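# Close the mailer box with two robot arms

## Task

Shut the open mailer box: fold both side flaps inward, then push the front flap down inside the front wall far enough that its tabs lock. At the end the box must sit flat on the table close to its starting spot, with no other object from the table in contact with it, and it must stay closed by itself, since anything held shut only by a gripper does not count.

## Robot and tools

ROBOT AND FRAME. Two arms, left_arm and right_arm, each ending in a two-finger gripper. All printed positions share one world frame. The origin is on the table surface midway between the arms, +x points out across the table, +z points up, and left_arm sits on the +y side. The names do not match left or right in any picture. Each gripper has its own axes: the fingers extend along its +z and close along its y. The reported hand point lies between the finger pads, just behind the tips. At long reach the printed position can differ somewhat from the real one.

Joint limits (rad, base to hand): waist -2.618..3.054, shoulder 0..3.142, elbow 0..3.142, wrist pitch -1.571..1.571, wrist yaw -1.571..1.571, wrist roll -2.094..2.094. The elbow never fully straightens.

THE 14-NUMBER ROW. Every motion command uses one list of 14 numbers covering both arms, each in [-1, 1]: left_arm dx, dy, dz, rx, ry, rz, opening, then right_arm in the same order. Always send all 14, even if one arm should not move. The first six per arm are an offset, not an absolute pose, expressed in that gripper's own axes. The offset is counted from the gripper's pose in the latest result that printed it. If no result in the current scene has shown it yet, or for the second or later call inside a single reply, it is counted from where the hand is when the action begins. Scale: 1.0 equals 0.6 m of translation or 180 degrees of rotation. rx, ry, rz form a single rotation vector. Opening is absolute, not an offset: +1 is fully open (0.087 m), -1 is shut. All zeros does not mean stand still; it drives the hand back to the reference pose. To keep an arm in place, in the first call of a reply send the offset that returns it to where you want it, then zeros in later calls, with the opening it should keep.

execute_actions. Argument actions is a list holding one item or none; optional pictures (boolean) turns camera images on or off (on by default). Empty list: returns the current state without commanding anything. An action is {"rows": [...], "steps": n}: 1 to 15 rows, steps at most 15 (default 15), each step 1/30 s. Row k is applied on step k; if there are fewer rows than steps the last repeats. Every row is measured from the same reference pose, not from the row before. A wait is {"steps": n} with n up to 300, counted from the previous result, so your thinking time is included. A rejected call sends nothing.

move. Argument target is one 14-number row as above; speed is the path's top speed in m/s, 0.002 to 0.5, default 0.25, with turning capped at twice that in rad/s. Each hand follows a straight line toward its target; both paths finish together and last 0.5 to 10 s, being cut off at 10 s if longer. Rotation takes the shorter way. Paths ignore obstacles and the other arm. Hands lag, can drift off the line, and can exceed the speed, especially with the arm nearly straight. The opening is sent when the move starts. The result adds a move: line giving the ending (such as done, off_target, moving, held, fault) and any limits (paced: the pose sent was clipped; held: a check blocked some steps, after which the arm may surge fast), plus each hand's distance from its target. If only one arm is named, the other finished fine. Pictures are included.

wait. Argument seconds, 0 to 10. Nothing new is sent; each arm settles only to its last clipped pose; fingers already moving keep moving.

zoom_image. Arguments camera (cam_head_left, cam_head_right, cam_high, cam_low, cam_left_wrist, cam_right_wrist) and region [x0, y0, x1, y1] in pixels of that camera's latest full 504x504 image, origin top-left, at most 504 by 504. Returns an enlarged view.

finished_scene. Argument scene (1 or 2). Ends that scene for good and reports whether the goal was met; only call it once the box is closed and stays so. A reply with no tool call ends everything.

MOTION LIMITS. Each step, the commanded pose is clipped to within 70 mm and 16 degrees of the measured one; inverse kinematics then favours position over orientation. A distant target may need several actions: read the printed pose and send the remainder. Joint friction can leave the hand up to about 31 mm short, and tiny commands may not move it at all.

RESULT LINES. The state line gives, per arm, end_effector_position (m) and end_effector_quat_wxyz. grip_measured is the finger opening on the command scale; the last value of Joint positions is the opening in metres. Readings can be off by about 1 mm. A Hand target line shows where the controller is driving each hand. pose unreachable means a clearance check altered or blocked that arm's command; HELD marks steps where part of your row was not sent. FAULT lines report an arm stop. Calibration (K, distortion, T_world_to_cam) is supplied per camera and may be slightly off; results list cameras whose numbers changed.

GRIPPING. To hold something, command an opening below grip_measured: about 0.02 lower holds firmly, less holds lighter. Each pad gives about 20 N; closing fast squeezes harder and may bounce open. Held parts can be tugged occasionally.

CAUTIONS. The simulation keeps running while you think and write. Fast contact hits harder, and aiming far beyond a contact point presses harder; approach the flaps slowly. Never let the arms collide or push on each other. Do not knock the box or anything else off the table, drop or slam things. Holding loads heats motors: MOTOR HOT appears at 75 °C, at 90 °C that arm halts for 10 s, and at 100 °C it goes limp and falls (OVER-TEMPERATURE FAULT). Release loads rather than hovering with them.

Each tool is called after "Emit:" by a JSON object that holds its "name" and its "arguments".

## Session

Emit:
{"name": "execute_actions", "arguments": {"actions": []}}

Scene clock: 0.00 s of 5140.00 s.
left_arm: end_effector_position=(+0.3128, +0.5508, +0.2517) grip_measured=+0.979 end_effector_quat_wxyz=(-0.541, +0.589, -0.517, +0.305) | right_arm: end_effector_position=(+0.1221, -0.0676, +0.2941) grip_measured=+1.000 end_effector_quat_wxyz=(-0.127, +0.063, +0.914, +0.379)
Joint positions: left_arm=[ 1.178  1.269  0.853  0.125  0.652 -1.185  0.087] | right_arm=[ 0.769  1.43   1.569 -1.256 -0.712  1.033  0.087]
Joint velocities: left_arm=[-0.012 -0.017  0.007  0.007 -0.007  0.037  0.   ] | right_arm=[ 0.007 -0.012 -0.012 -0.066 -0.007 -0.051  0.   ]
Motor temperatures (°C, as the motors report them): left_arm=[22 28 27 26 21 22] | right_arm=[21 25 26 27 22 22]
Hand target (left_arm): +0.313, +0.551, +0.252; -0.541, +0.589, -0.517, +0.305
Hand target (right_arm): +0.122, -0.068, +0.294; -0.127, +0.063, +0.914, +0.379
camera_calibration (this result's frames):
cam_left_wrist: T_world_to_cam=[[0.276819, -0.127196, 0.952467, -0.256787], [-0.538831, -0.84125, 0.0442593, 0.637252], [0.795633, -0.525471, -0.301411, 0.257281], [0, 0, 0, 1]] pos_world=[0.209753, 0.63862, 0.293924]
cam_right_wrist: T_world_to_cam=[[-0.201781, -0.718916, -0.665165, 0.167144], [-0.479183, -0.519841, 0.707212, -0.162368], [-0.854206, 0.461437, -0.239599, 0.345988], [0, 0, 0, 1]] pos_world=[0.251467, -0.123895, 0.308904]

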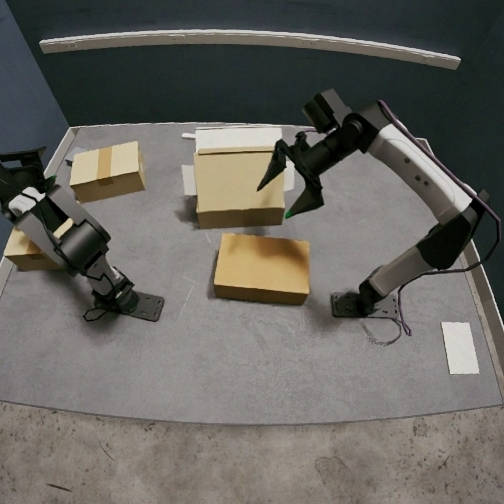

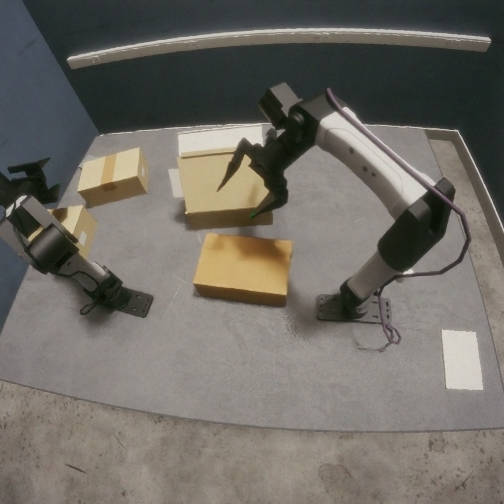

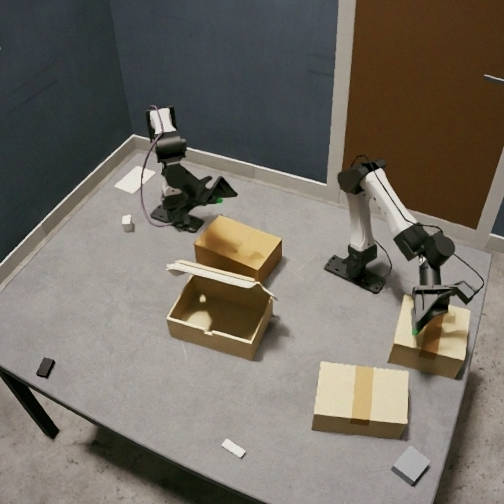

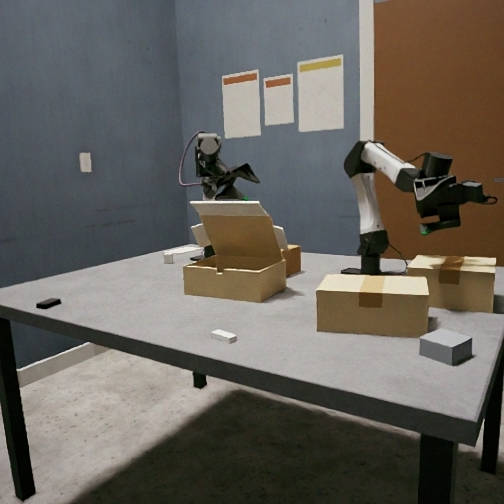

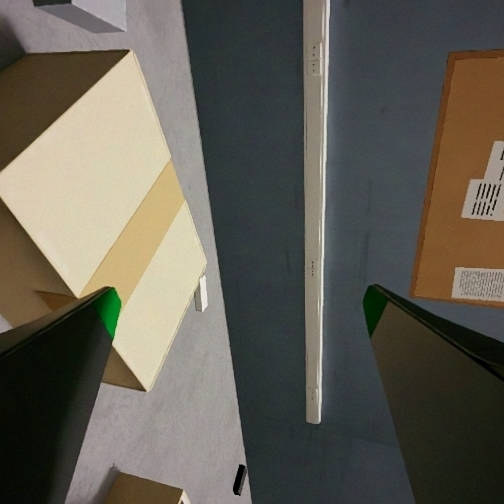

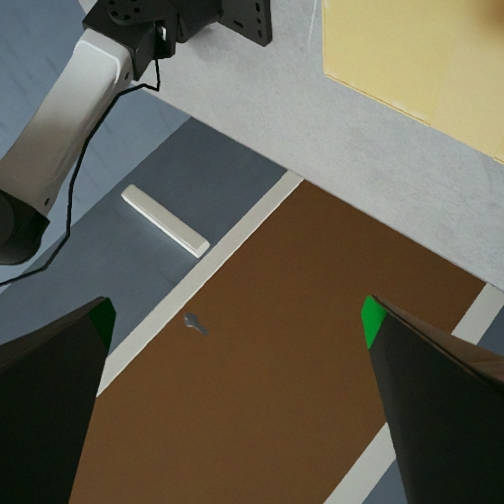

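Emit:
{"name": "move", "arguments": {"target": [0.495,0.007,-0.112,0.431,0.359,0.337,-1, -0.382,-0.252,-0.167,-0.143,-0.263,-0.456,-1], "speed": 0.3}}

Scene clock: 12.20 s of 5140.00 s.
left_arm: end_effector_position=(+0.3344, +0.2522, +0.2112) grip_measured=-1.000 end_effector_quat_wxyz=(+0.536, +0.338, +0.622, -0.460) | right_arm: end_effector_position=(+0.3266, -0.2469, +0.2018) grip_measured=-0.985 end_effector_quat_wxyz=(+0.502, -0.382, +0.609, +0.481)
Joint positions: left_arm=[ 0.533  1.676  0.718  1.56   1.573 -0.813  0.   ] | right_arm=[-0.161  1.475  0.904 -0.104 -1.519 -0.471  0.001]
Joint velocities: left_arm=[-0.017 -0.007  0.012 -0.066 -0.095  0.007  0.   ] | right_arm=[-0.007 -0.007 -0.027  0.212 -0.007  0.081 -0.001]
Motor temperatures (°C, as the motors report them): left_arm=[22 29 29 28 21 22] | right_arm=[21 25 27 28 22 22]
Hand target (left_arm): +0.337, +0.251, +0.210; +0.534, +0.347, +0.619, -0.460
Hand target (right_arm): +0.326, -0.249, +0.197; +0.501, -0.377, +0.609, +0.485
Off the commanded pose (left_arm): 0.007 m, 6 deg.
Off the commanded pose (right_arm): 0.007 m, 1 deg.
joint sent to its limit (left arm) — the command would take joint 5 (wrist yaw) past its upper limit, so that joint was sent only as far as its limit.
After step 90, 4.90 s passed at rest.
move: off_target (left_arm)
camera_calibration (this result's frames):
cam_left_wrist: T_world_to_cam=[[-0.91669, -0.344837, 0.201909, 0.350326], [-0.392435, 0.681628, -0.617559, 0.106219], [0.0753301, -0.645346, -0.760167, 0.439048], [0, 0, 0, 1]] pos_world=[0.329751, 0.331741, 0.328612]
cam_right_wrist: T_world_to_cam=[[0.944189, -0.265062, -0.195573, -0.338953], [-0.328828, -0.723375, -0.607125, 0.073592], [0.0194531, 0.637551, -0.770163, 0.446478], [0, 0, 0, 1]] pos_world=[0.33555, -0.321261, 0.322251]

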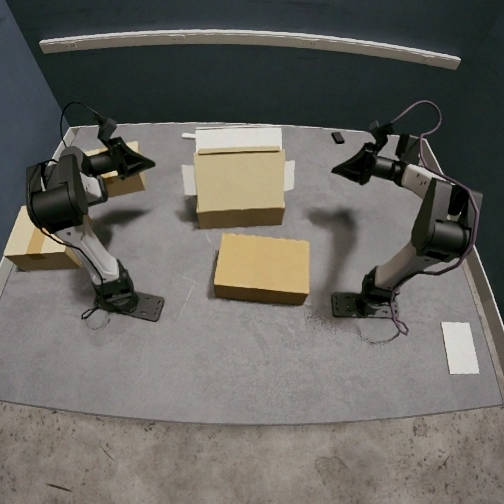

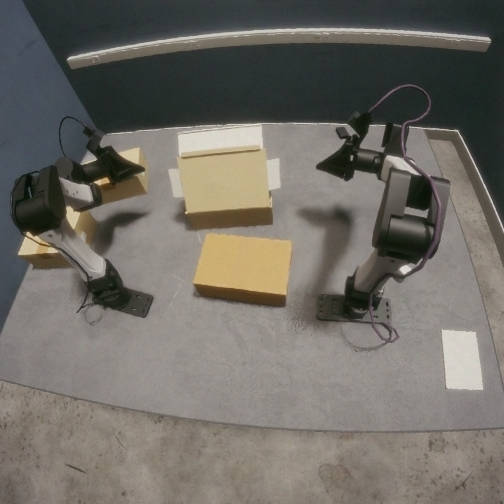

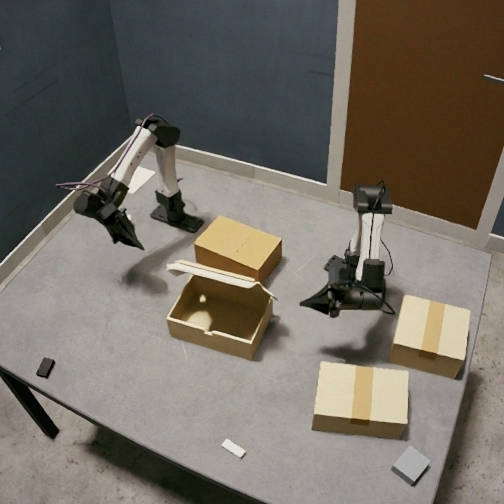

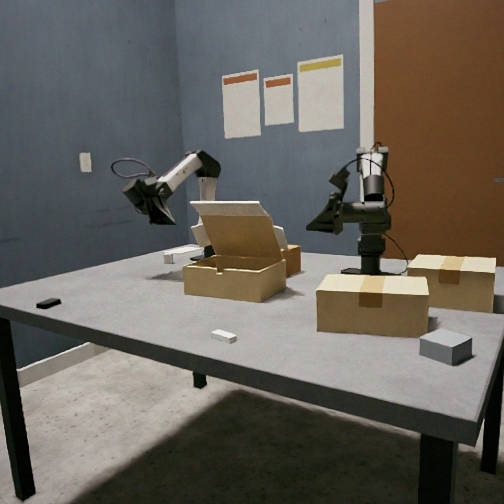

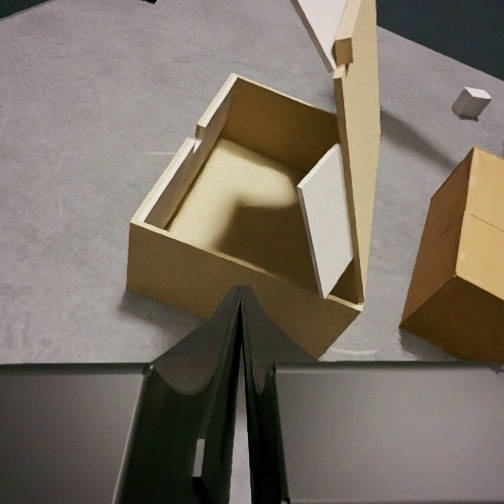

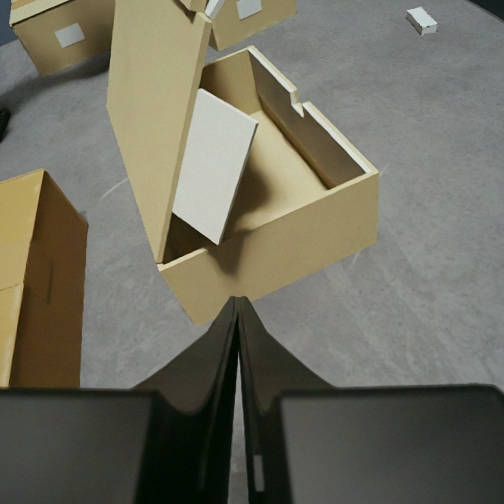

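Emit:
{"name": "move", "arguments": {"target": [0.112,-0.037,0.23,0,0,0,-1, 0.08,0.02,0.308,0,0,0,-1], "speed": 0.08}}

Scene clock: 20.77 s of 5140.00 s.
left_arm: end_effector_position=(+0.3564, +0.1157, +0.1669) grip_measured=-1.000 end_effector_quat_wxyz=(+0.552, +0.336, +0.611, -0.458) | right_arm: end_effector_position=(+0.3548, -0.0783, +0.1499) grip_measured=-0.985 end_effector_quat_wxyz=(+0.509, -0.377, +0.617, +0.466)
Joint positions: left_arm=[ 0.068  1.672  0.649  1.085  1.095 -0.245  0.   ] | right_arm=[ 0.392  1.743  0.769  0.894 -0.941  0.128  0.001]
Joint velocities: left_arm=[-0.012  0.002 -0.022 -0.051 -0.051  0.007  0.   ] | right_arm=[-0.007  0.002 -0.002 -0.022  0.051  0.051 -0.   ]
Motor temperatures (°C, as the motors report them): left_arm=[22 29 29 28 21 22] | right_arm=[21 26 27 28 22 22]
Hand target (left_arm): +0.350, +0.109, +0.156; +0.540, +0.335, +0.616, -0.465
Hand target (right_arm): +0.351, -0.067, +0.150; +0.500, -0.385, +0.611, +0.479
Off the commanded pose (left_arm): 0.019 m, 2 deg.
Off the commanded pose (right_arm): 0.015 m, 2 deg.
After step 90, 2.73 s passed at rest.
move: off_target (left_arm, right_arm)
camera_calibration (this result's frames):
cam_left_wrist: T_world_to_cam=[[-0.918233, -0.352198, 0.181119, 0.337228], [-0.3816, 0.664448, -0.642566, 0.182852], [0.105966, -0.65914, -0.744517, 0.303625], [0, 0, 0, 1]] pos_world=[0.347256, 0.197407, 0.28247]
cam_right_wrist: T_world_to_cam=[[0.935912, -0.300374, -0.183965, -0.332585], [-0.349127, -0.721874, -0.597502, 0.179215], [0.0466741, 0.623437, -0.78048, 0.289313], [0, 0, 0, 1]] pos_world=[0.360336, -0.150897, 0.2717]

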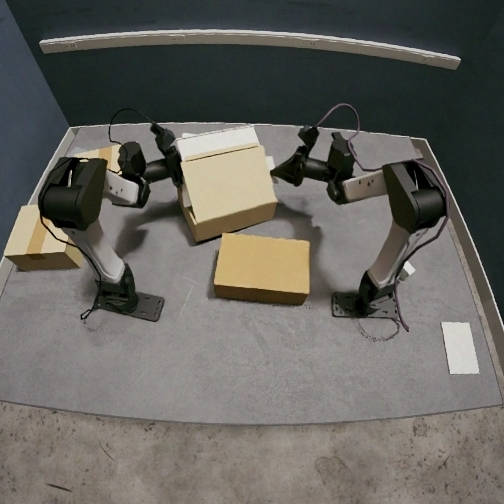

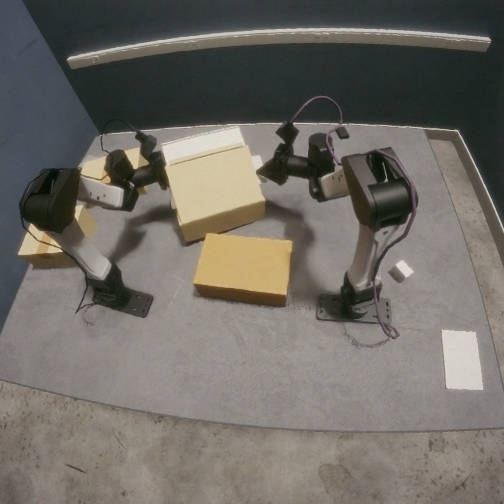

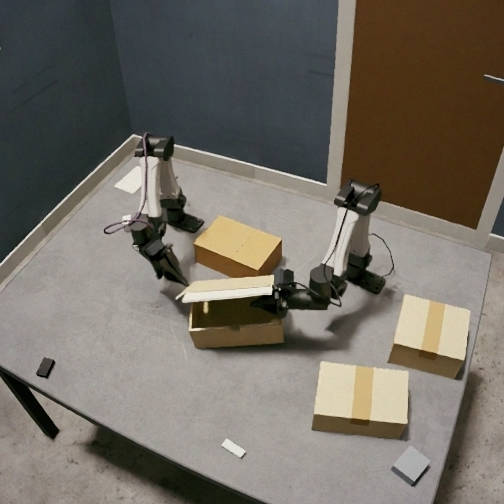

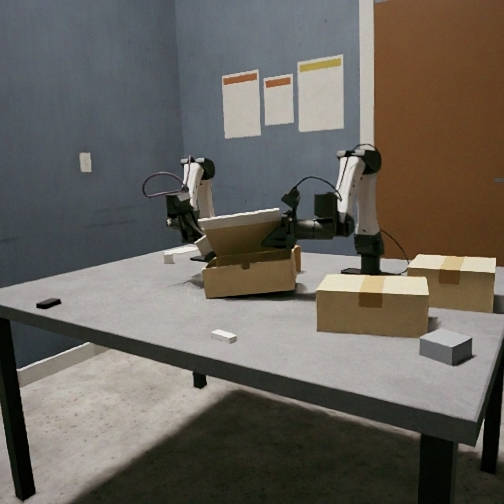

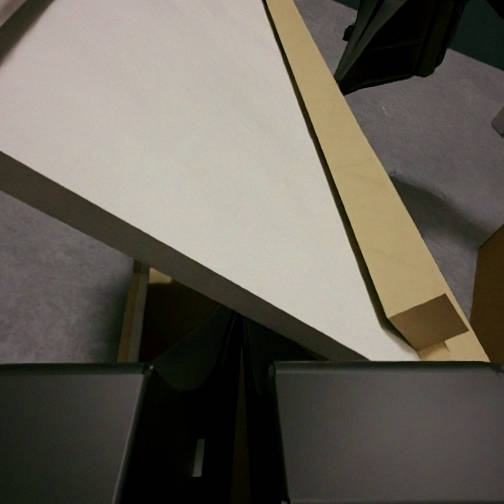

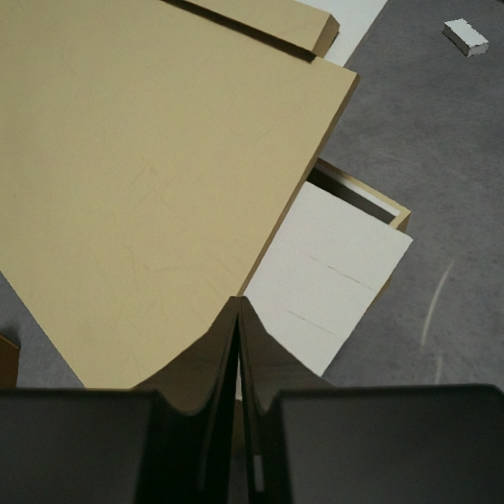

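Box got twisted. Retract.

Emit:
{"name": "move", "arguments": {"target": [0,0,-0.22,0,0,0,-1, 0,0,-0.2,0,0,0,-1], "speed": 0.08}}

Scene clock: 24.03 s of 5140.00 s.
left_arm: end_effector_position=(+0.3118, +0.2385, +0.1676) grip_measured=-1.000 end_effector_quat_wxyz=(+0.552, +0.347, +0.614, -0.445) | right_arm: end_effector_position=(+0.3263, -0.1898, +0.1551) grip_measured=-0.985 end_effector_quat_wxyz=(+0.511, -0.375, +0.616, +0.468)
Joint positions: left_arm=[ 0.517  1.588  0.525  1.271  1.542 -0.372  0.   ] | right_arm=[ 0.043  1.544  0.597  0.802 -1.288  0.055  0.001]
Joint velocities: left_arm=[-0.017  0.002 -0.007  0.125  0.051 -0.081  0.   ] | right_arm=[-0.007 -0.007  0.007 -0.037 -0.066 -0.007 -0.   ]
Motor temperatures (°C, as the motors report them): left_arm=[22 29 29 28 21 22] | right_arm=[21 26 27 28 22 22]
Hand target (left_arm): +0.307, +0.239, +0.162; +0.547, +0.340, +0.618, -0.451
Hand target (right_arm): +0.321, -0.192, +0.155; +0.510, -0.376, +0.616, +0.467
Off the commanded pose (left_arm): 0.006 m, 2 deg.
Off the commanded pose (right_arm): 0.006 m, 0 deg.
move: done
camera_calibration (this result's frames):
cam_left_wrist: T_world_to_cam=[[-0.920273, -0.35892, 0.155799, 0.345877], [-0.372739, 0.683072, -0.628075, 0.0750861], [0.119007, -0.636073, -0.762397, 0.383295], [0, 0, 0, 1]] pos_world=[0.300674, 0.316657, 0.285495]
cam_right_wrist: T_world_to_cam=[[0.935294, -0.300862, -0.186299, -0.33793], [-0.350665, -0.717267, -0.602132, 0.0938964], [0.047532, 0.628499, -0.776357, 0.364229], [0, 0, 0, 1]] pos_world=[0.331678, -0.263239, 0.276354]

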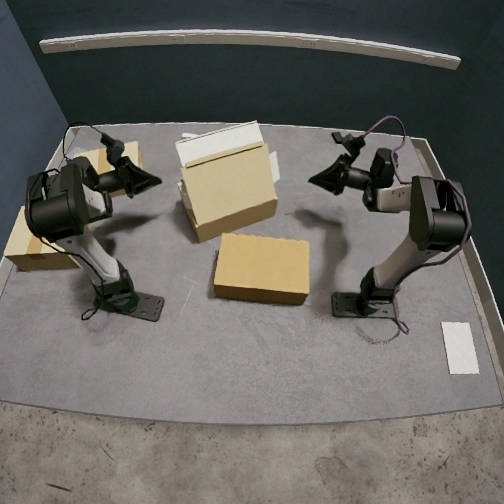

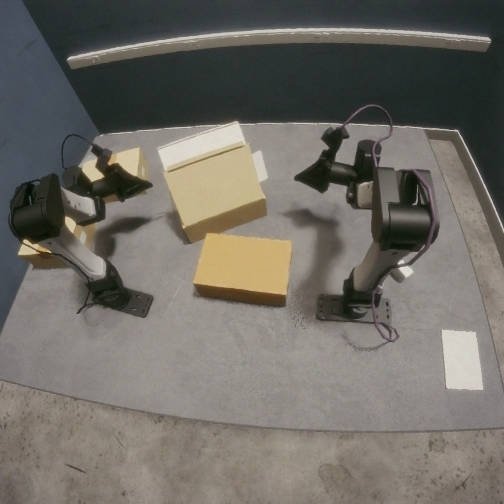

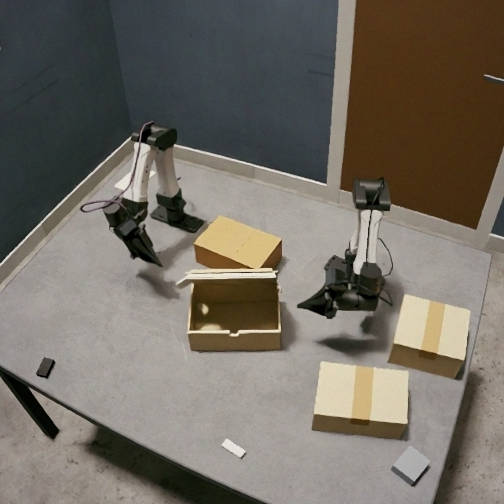

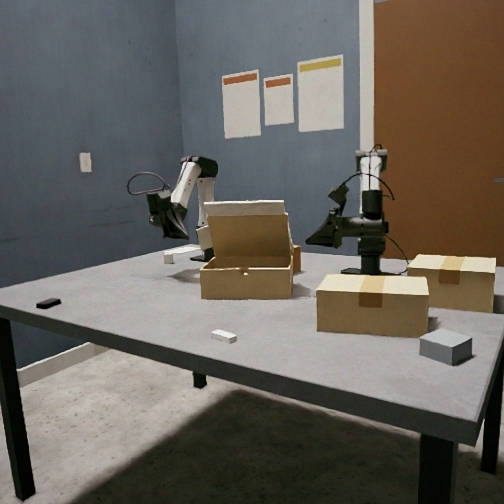

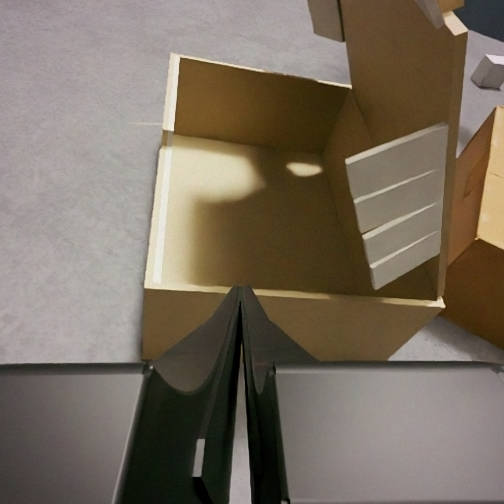

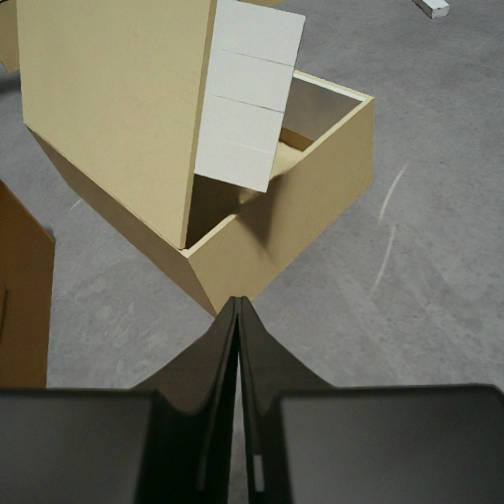

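Emit:
{"name": "move", "arguments": {"target": [0.17,0.08,0.037,0,0,0,-1, 0.165,0.048,0.115,0,0,0,-1], "speed": 0.12}}

Emit:
{"name": "move", "arguments": {"target": [-0.008,0.06,0.167,0,0,0,-1, 0,0,0,0,0,0,-1], "speed": 0.05}}

Scene clock: 32.13 s of 5140.00 s.
left_arm: end_effector_position=(+0.3425, +0.2287, +0.0585) grip_measured=-1.000 end_effector_quat_wxyz=(+0.549, +0.346, +0.616, -0.446) | right_arm: end_effector_position=(+0.3048, -0.1147, +0.0689) grip_measured=-0.985 end_effector_quat_wxyz=(+0.517, -0.382, +0.610, +0.463)
Joint positions: left_arm=[ 0.449  2.098  0.56   1.548  1.474 -0.18   0.   ] | right_arm=[ 0.328  1.929  0.442  1.418 -1.006  0.113  0.001]
Joint velocities: left_arm=[ 0.012 -0.012 -0.017  0.125  0.051 -0.022  0.   ] | right_arm=[ 0.002  0.012  0.007 -0.051 -0.037  0.022  0.   ]
Motor temperatures (°C, as the motors report them): left_arm=[22 29 29 28 21 22] | right_arm=[21 26 27 29 22 22]
Hand target (left_arm): +0.347, +0.227, +0.058; +0.551, +0.348, +0.614, -0.445
Hand target (right_arm): +0.299, -0.115, +0.062; +0.510, -0.376, +0.617, +0.467
Off the commanded pose (left_arm): 0.006 m, 0 deg.
Off the commanded pose (right_arm): 0.010 m, 1 deg.
joint sent to its limit (left arm) — the command would take joint 4 (wrist pitch) past its upper limit, so that joint was sent only as far as its limit.
After step 90, 3.37 s passed at rest.
move: done
camera_calibration (this result's frames):
cam_left_wrist: T_world_to_cam=[[-0.918679, -0.360172, 0.162187, 0.387001], [-0.378303, 0.684122, -0.623589, 0.0260799], [0.113644, -0.634234, -0.764743, 0.291775], [0, 0, 0, 1]] pos_world=[0.332238, 0.306599, 0.17663]
cam_right_wrist: T_world_to_cam=[[0.940142, -0.298629, -0.164178, -0.314041], [-0.334868, -0.720168, -0.607635, 0.0836477], [0.0632222, 0.626241, -0.777062, 0.246137], [0, 0, 0, 1]] pos_world=[0.307693, -0.187682, 0.190532]

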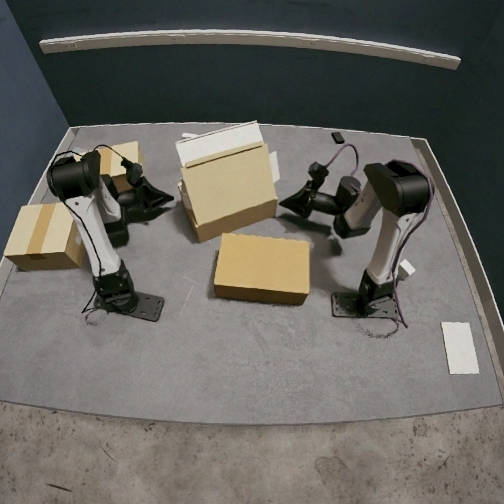

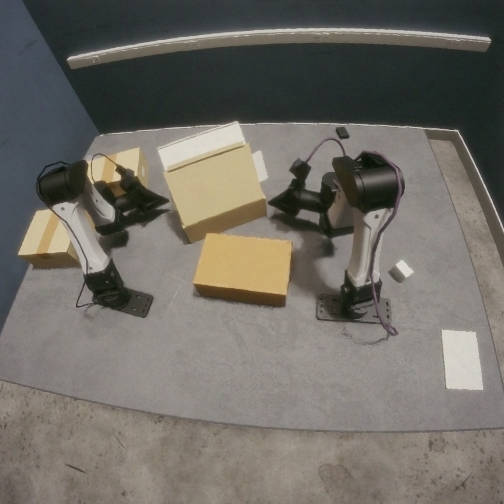

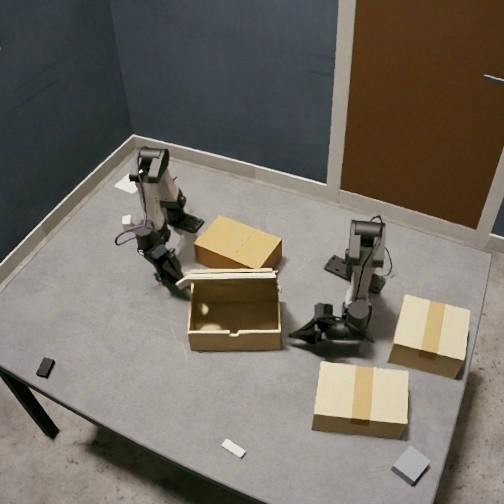

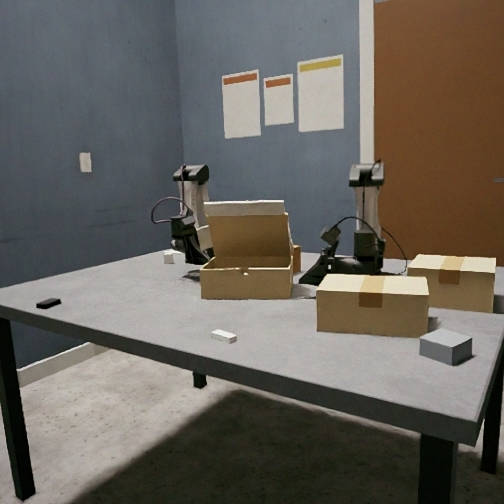

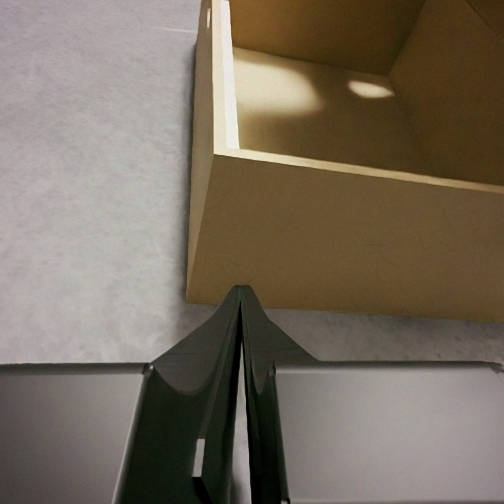

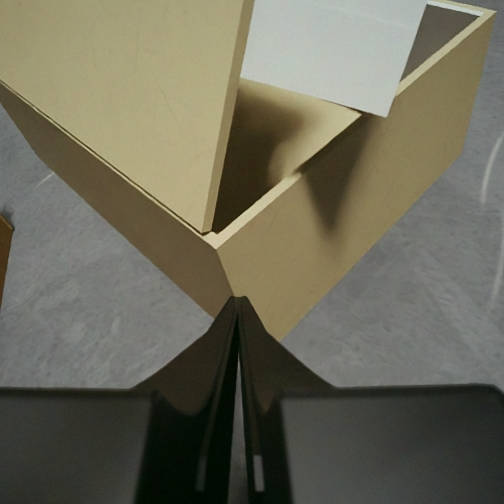

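Scene clock: 34.57 s of 5140.00 s.
left_arm: end_effector_position=(+0.4319, +0.1749, +0.0680) grip_measured=-1.000 end_effector_quat_wxyz=(+0.592, +0.319, +0.620, -0.403) | right_arm: end_effector_position=(+0.3059, -0.1171, +0.0690) grip_measured=-0.985 end_effector_quat_wxyz=(+0.517, -0.381, +0.611, +0.463)
Joint positions: left_arm=[ 0.224  2.185  0.805  1.441  1.129 -0.178  0.   ] | right_arm=[ 0.319  1.929  0.442  1.418 -1.012  0.113  0.001]
Joint velocities: left_arm=[ 0.012 -0.017  0.007 -0.007 -0.037 -0.066  0.   ] | right_arm=[-0.017  0.017  0.002  0.007 -0.037 -0.066  0.001]
Motor temperatures (°C, as the motors report them): left_arm=[22 29 29 28 21 22] | right_arm=[21 26 27 29 22 22]
Hand target (left_arm): +0.413, +0.150, +0.059; +0.552, +0.343, +0.615, -0.447
Hand target (right_arm): +0.305, -0.115, +0.069; +0.517, -0.382, +0.610, +0.463
Off the commanded pose (left_arm): 0.034 m, 8 deg.
Off the commanded pose (right_arm): 0.003 m, 0 deg.
move: off_target (left_arm)
camera_calibration (this result's frames):
cam_left_wrist: T_world_to_cam=[[-0.87624, -0.468056, 0.114575, 0.451942], [-0.423323, 0.634096, -0.647086, 0.132415], [0.230221, -0.615505, -0.753759, 0.200359], [0, 0, 0, 1]] pos_world=[0.405937, 0.250892, 0.184925]
cam_right_wrist: T_world_to_cam=[[0.939316, -0.301082, -0.164423, -0.315828], [-0.336876, -0.719004, -0.607904, 0.0830771], [0.0648087, 0.626404, -0.7768, 0.247161], [0, 0, 0, 1]] pos_world=[0.308631, -0.19018, 0.190568]

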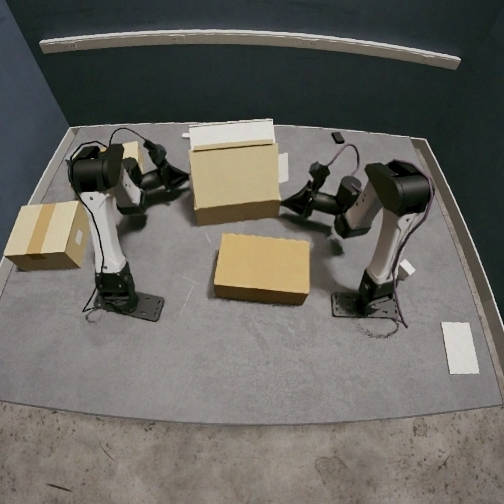

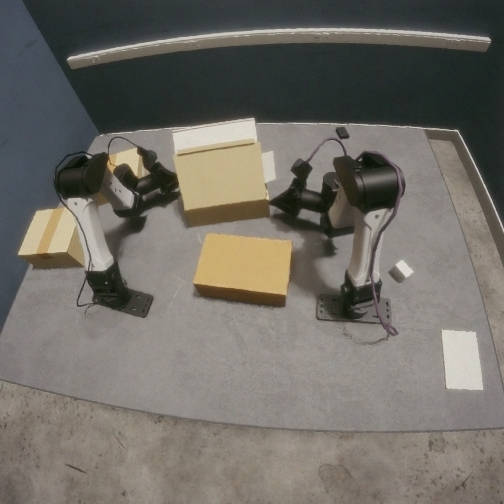

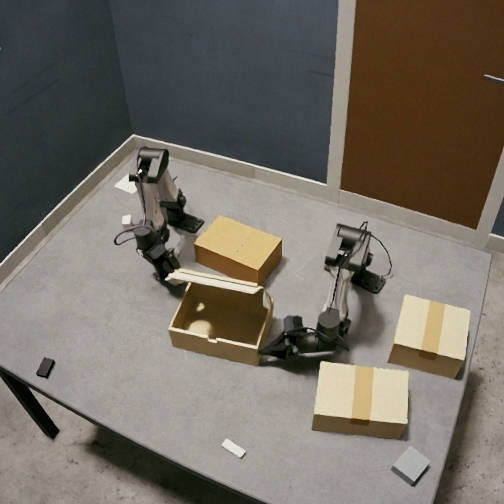

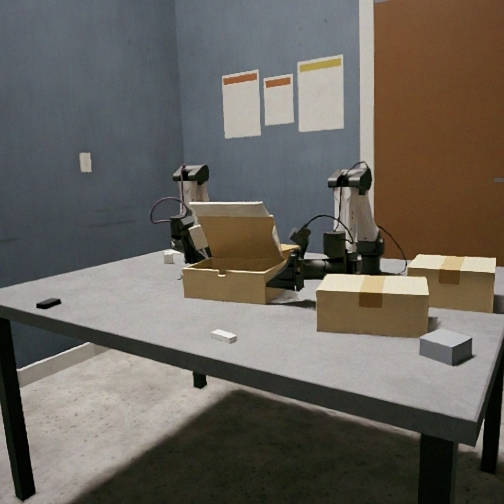

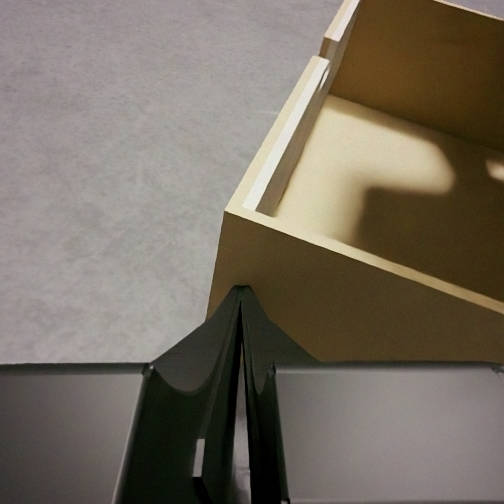

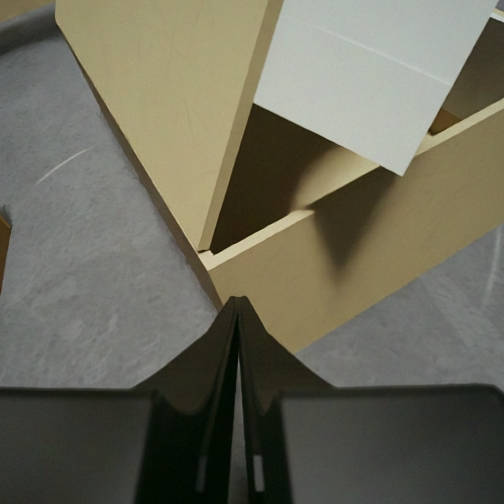

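Emit:
{"name": "move", "arguments": {"target": [0,0,0,0,0,0,-1, 0,0,-0.133,0,0,0,-1], "speed": 0.15}}

Emit:
{"name": "move", "arguments": {"target": [0,0,0,0,0,0,-1, -0.147,-0.148,0.045,0,0,0,-1], "speed": 0.15}}

Scene clock: 42.67 s of 5140.00 s.
left_arm: end_effector_position=(+0.4332, +0.1762, +0.0678) grip_measured=-1.000 end_effector_quat_wxyz=(+0.594, +0.316, +0.622, -0.401) | right_arm: end_effector_position=(+0.2889, -0.1908, +0.0712) grip_measured=-0.985 end_effector_quat_wxyz=(+0.520, -0.379, +0.610, +0.463)
Joint positions: left_arm=[ 0.226  2.185  0.805  1.439  1.122 -0.177  0.   ] | right_arm=[ 0.038  1.851  0.331  1.412 -1.289  0.067  0.001]
Joint velocities: left_arm=[-0.002 -0.007  0.017  0.022  0.051  0.022  0.   ] | right_arm=[ 0.002 -0.017 -0.002 -0.066 -0.022 -0.007  0.   ]
Motor temperatures (°C, as the motors report them): left_arm=[22 31 29 28 22 22] | right_arm=[21 27 27 29 22 22]
Hand target (left_arm): +0.432, +0.175, +0.068; +0.592, +0.319, +0.620, -0.403
Hand target (right_arm): +0.283, -0.192, +0.072; +0.518, -0.380, +0.610, +0.464
Off the commanded pose (left_arm): 0.002 m, 1 deg.
Off the commanded pose (right_arm): 0.006 m, 0 deg.
After step 90, 4.00 s passed at rest.
move: done
camera_calibration (this result's frames):
cam_left_wrist: T_world_to_cam=[[-0.87199, -0.475744, 0.115329, 0.453231], [-0.429448, 0.630365, -0.646695, 0.135245], [0.234962, -0.61344, -0.753979, 0.198338], [0, 0, 0, 1]] pos_world=[0.406692, 0.252037, 0.184734]
cam_right_wrist: T_world_to_cam=[[0.938603, -0.303537, -0.163979, -0.321924], [-0.338025, -0.714036, -0.613099, 0.027329], [0.069011, 0.630886, -0.7728, 0.295519], [0, 0, 0, 1]] pos_world=[0.291003, -0.264641, 0.192344]

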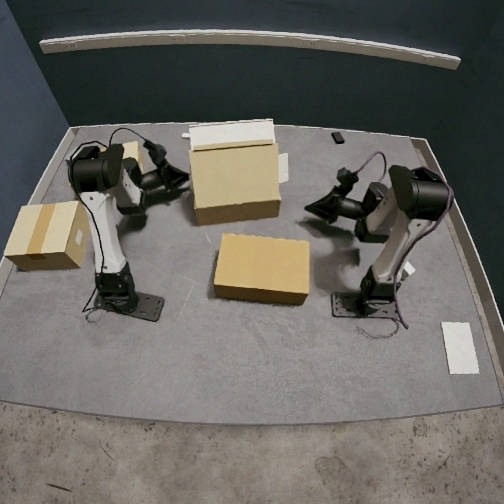

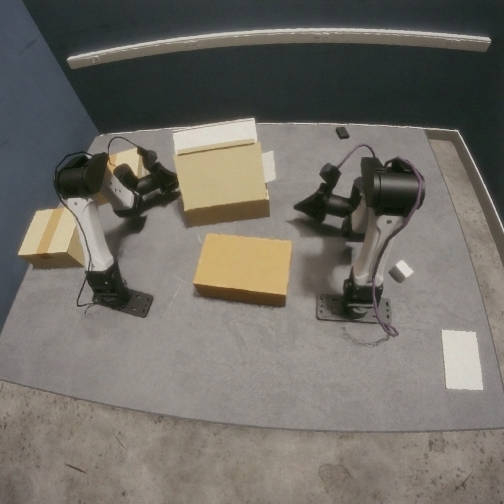

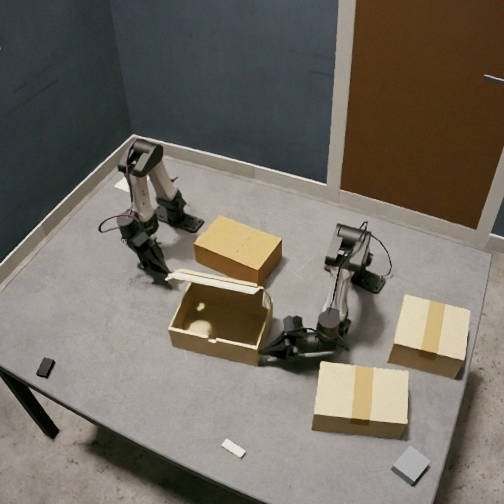

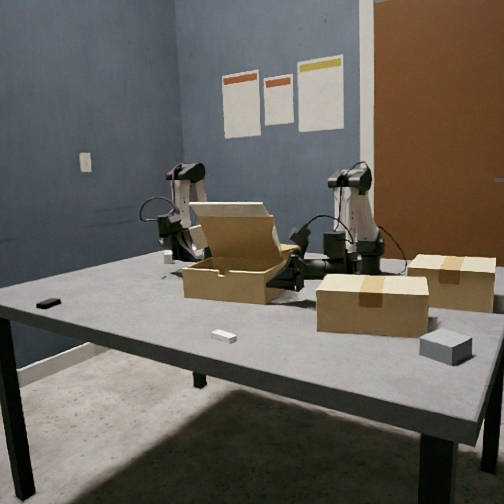

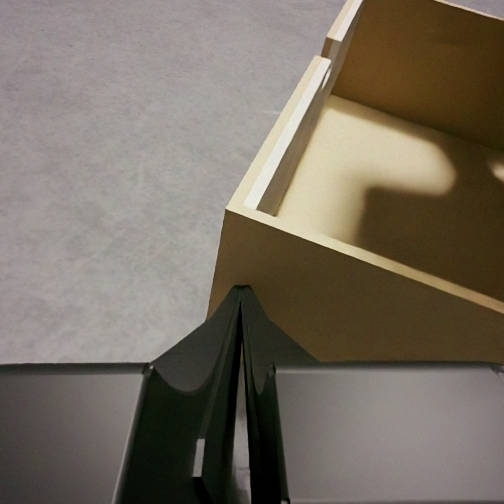

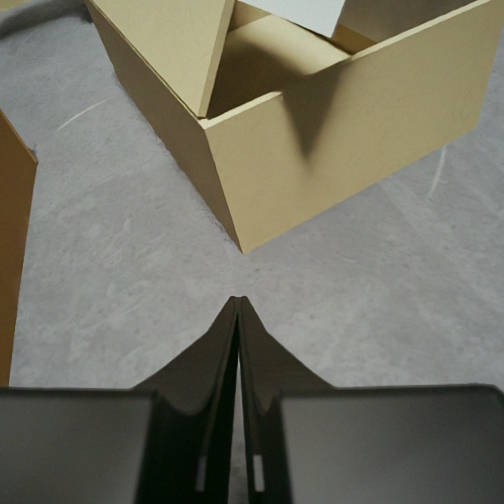

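Scene clock: 44.33 s of 5140.00 s.
left_arm: end_effector_position=(+0.4332, +0.1762, +0.0678) grip_measured=-1.000 end_effector_quat_wxyz=(+0.594, +0.316, +0.622, -0.401) | right_arm: end_effector_position=(+0.3898, -0.1913, +0.1290) grip_measured=-0.985 end_effector_quat_wxyz=(+0.509, -0.369, +0.618, +0.472)
Joint positions: left_arm=[ 0.226  2.185  0.805  1.439  1.122 -0.177  0.   ] | right_arm=[ 0.038  1.851  0.809  0.908 -1.291  0.081  0.001]
Joint velocities: left_arm=[ 0.007  0.002 -0.007 -0.022  0.051  0.022  0.   ] | right_arm=[-0.007  0.017  0.017  0.051 -0.037 -0.125 -0.   ]
Motor temperatures (°C, as the motors report them): left_arm=[22 31 29 29 21 22] | right_arm=[21 27 27 29 22 22]
Hand target (left_arm): +0.433, +0.176, +0.068; +0.594, +0.316, +0.622, -0.401
Hand target (right_arm): +0.396, -0.193, +0.141; +0.521, -0.379, +0.609, +0.463
Off the commanded pose (left_arm): 0.000 m, 0 deg.
Off the commanded pose (right_arm): 0.014 m, 2 deg.
move: off_target (right_arm)
camera_calibration (this result's frames):
cam_left_wrist: T_world_to_cam=[[-0.87199, -0.475744, 0.115329, 0.453231], [-0.429448, 0.630365, -0.646695, 0.135245], [0.234962, -0.61344, -0.753979, 0.198338], [0, 0, 0, 1]] pos_world=[0.406692, 0.252037, 0.184734]
cam_right_wrist: T_world_to_cam=[[0.932227, -0.301052, -0.2008, -0.399579], [-0.359817, -0.712042, -0.602933, 0.10411], [0.0385358, 0.634321, -0.772108, 0.345948], [0, 0, 0, 1]] pos_world=[0.396627, -0.265606, 0.249645]

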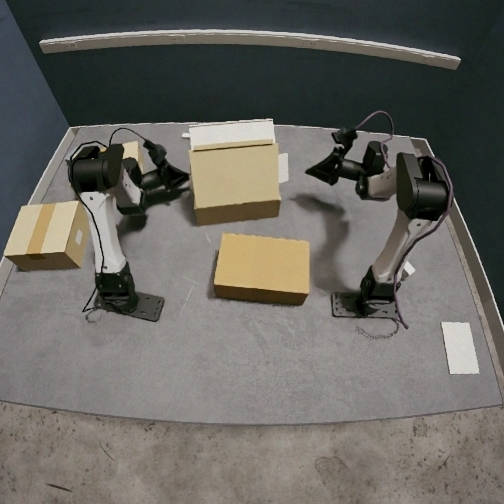

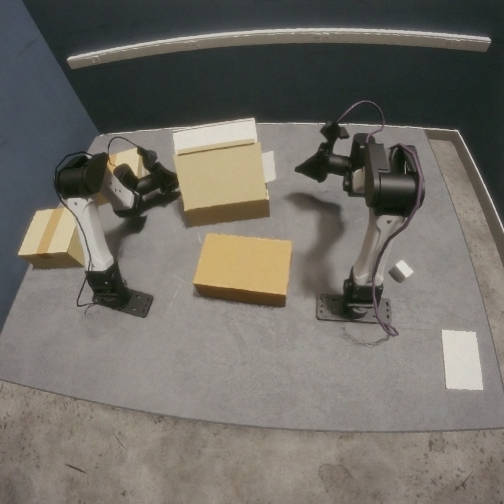

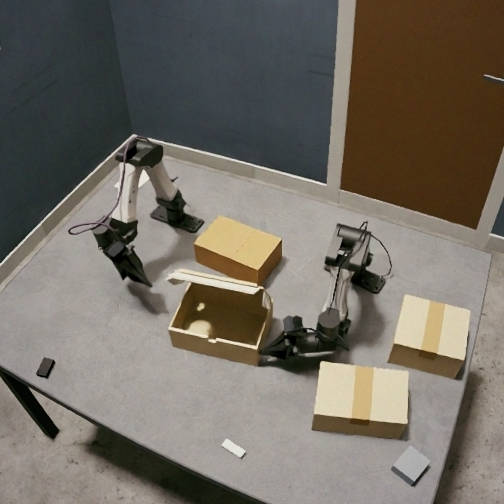

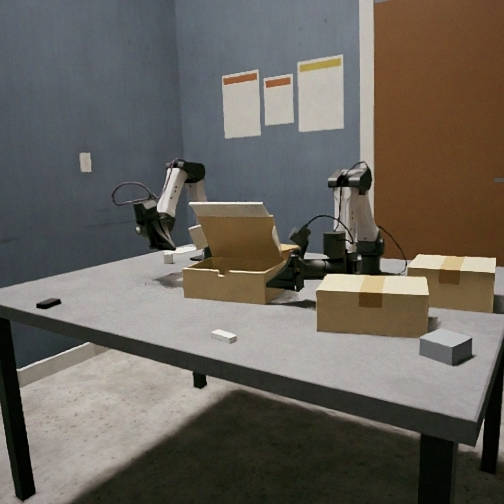

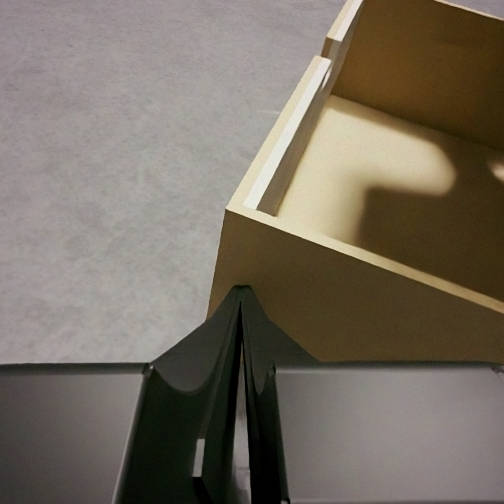

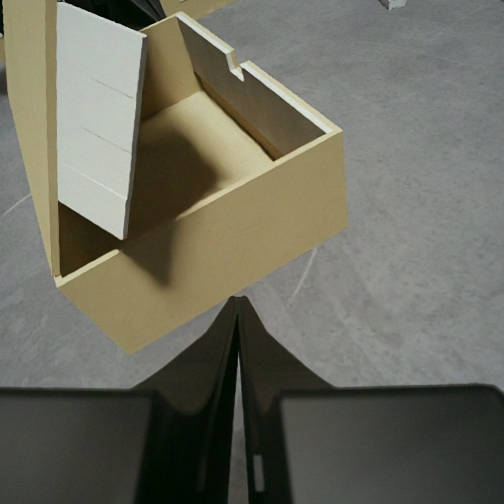

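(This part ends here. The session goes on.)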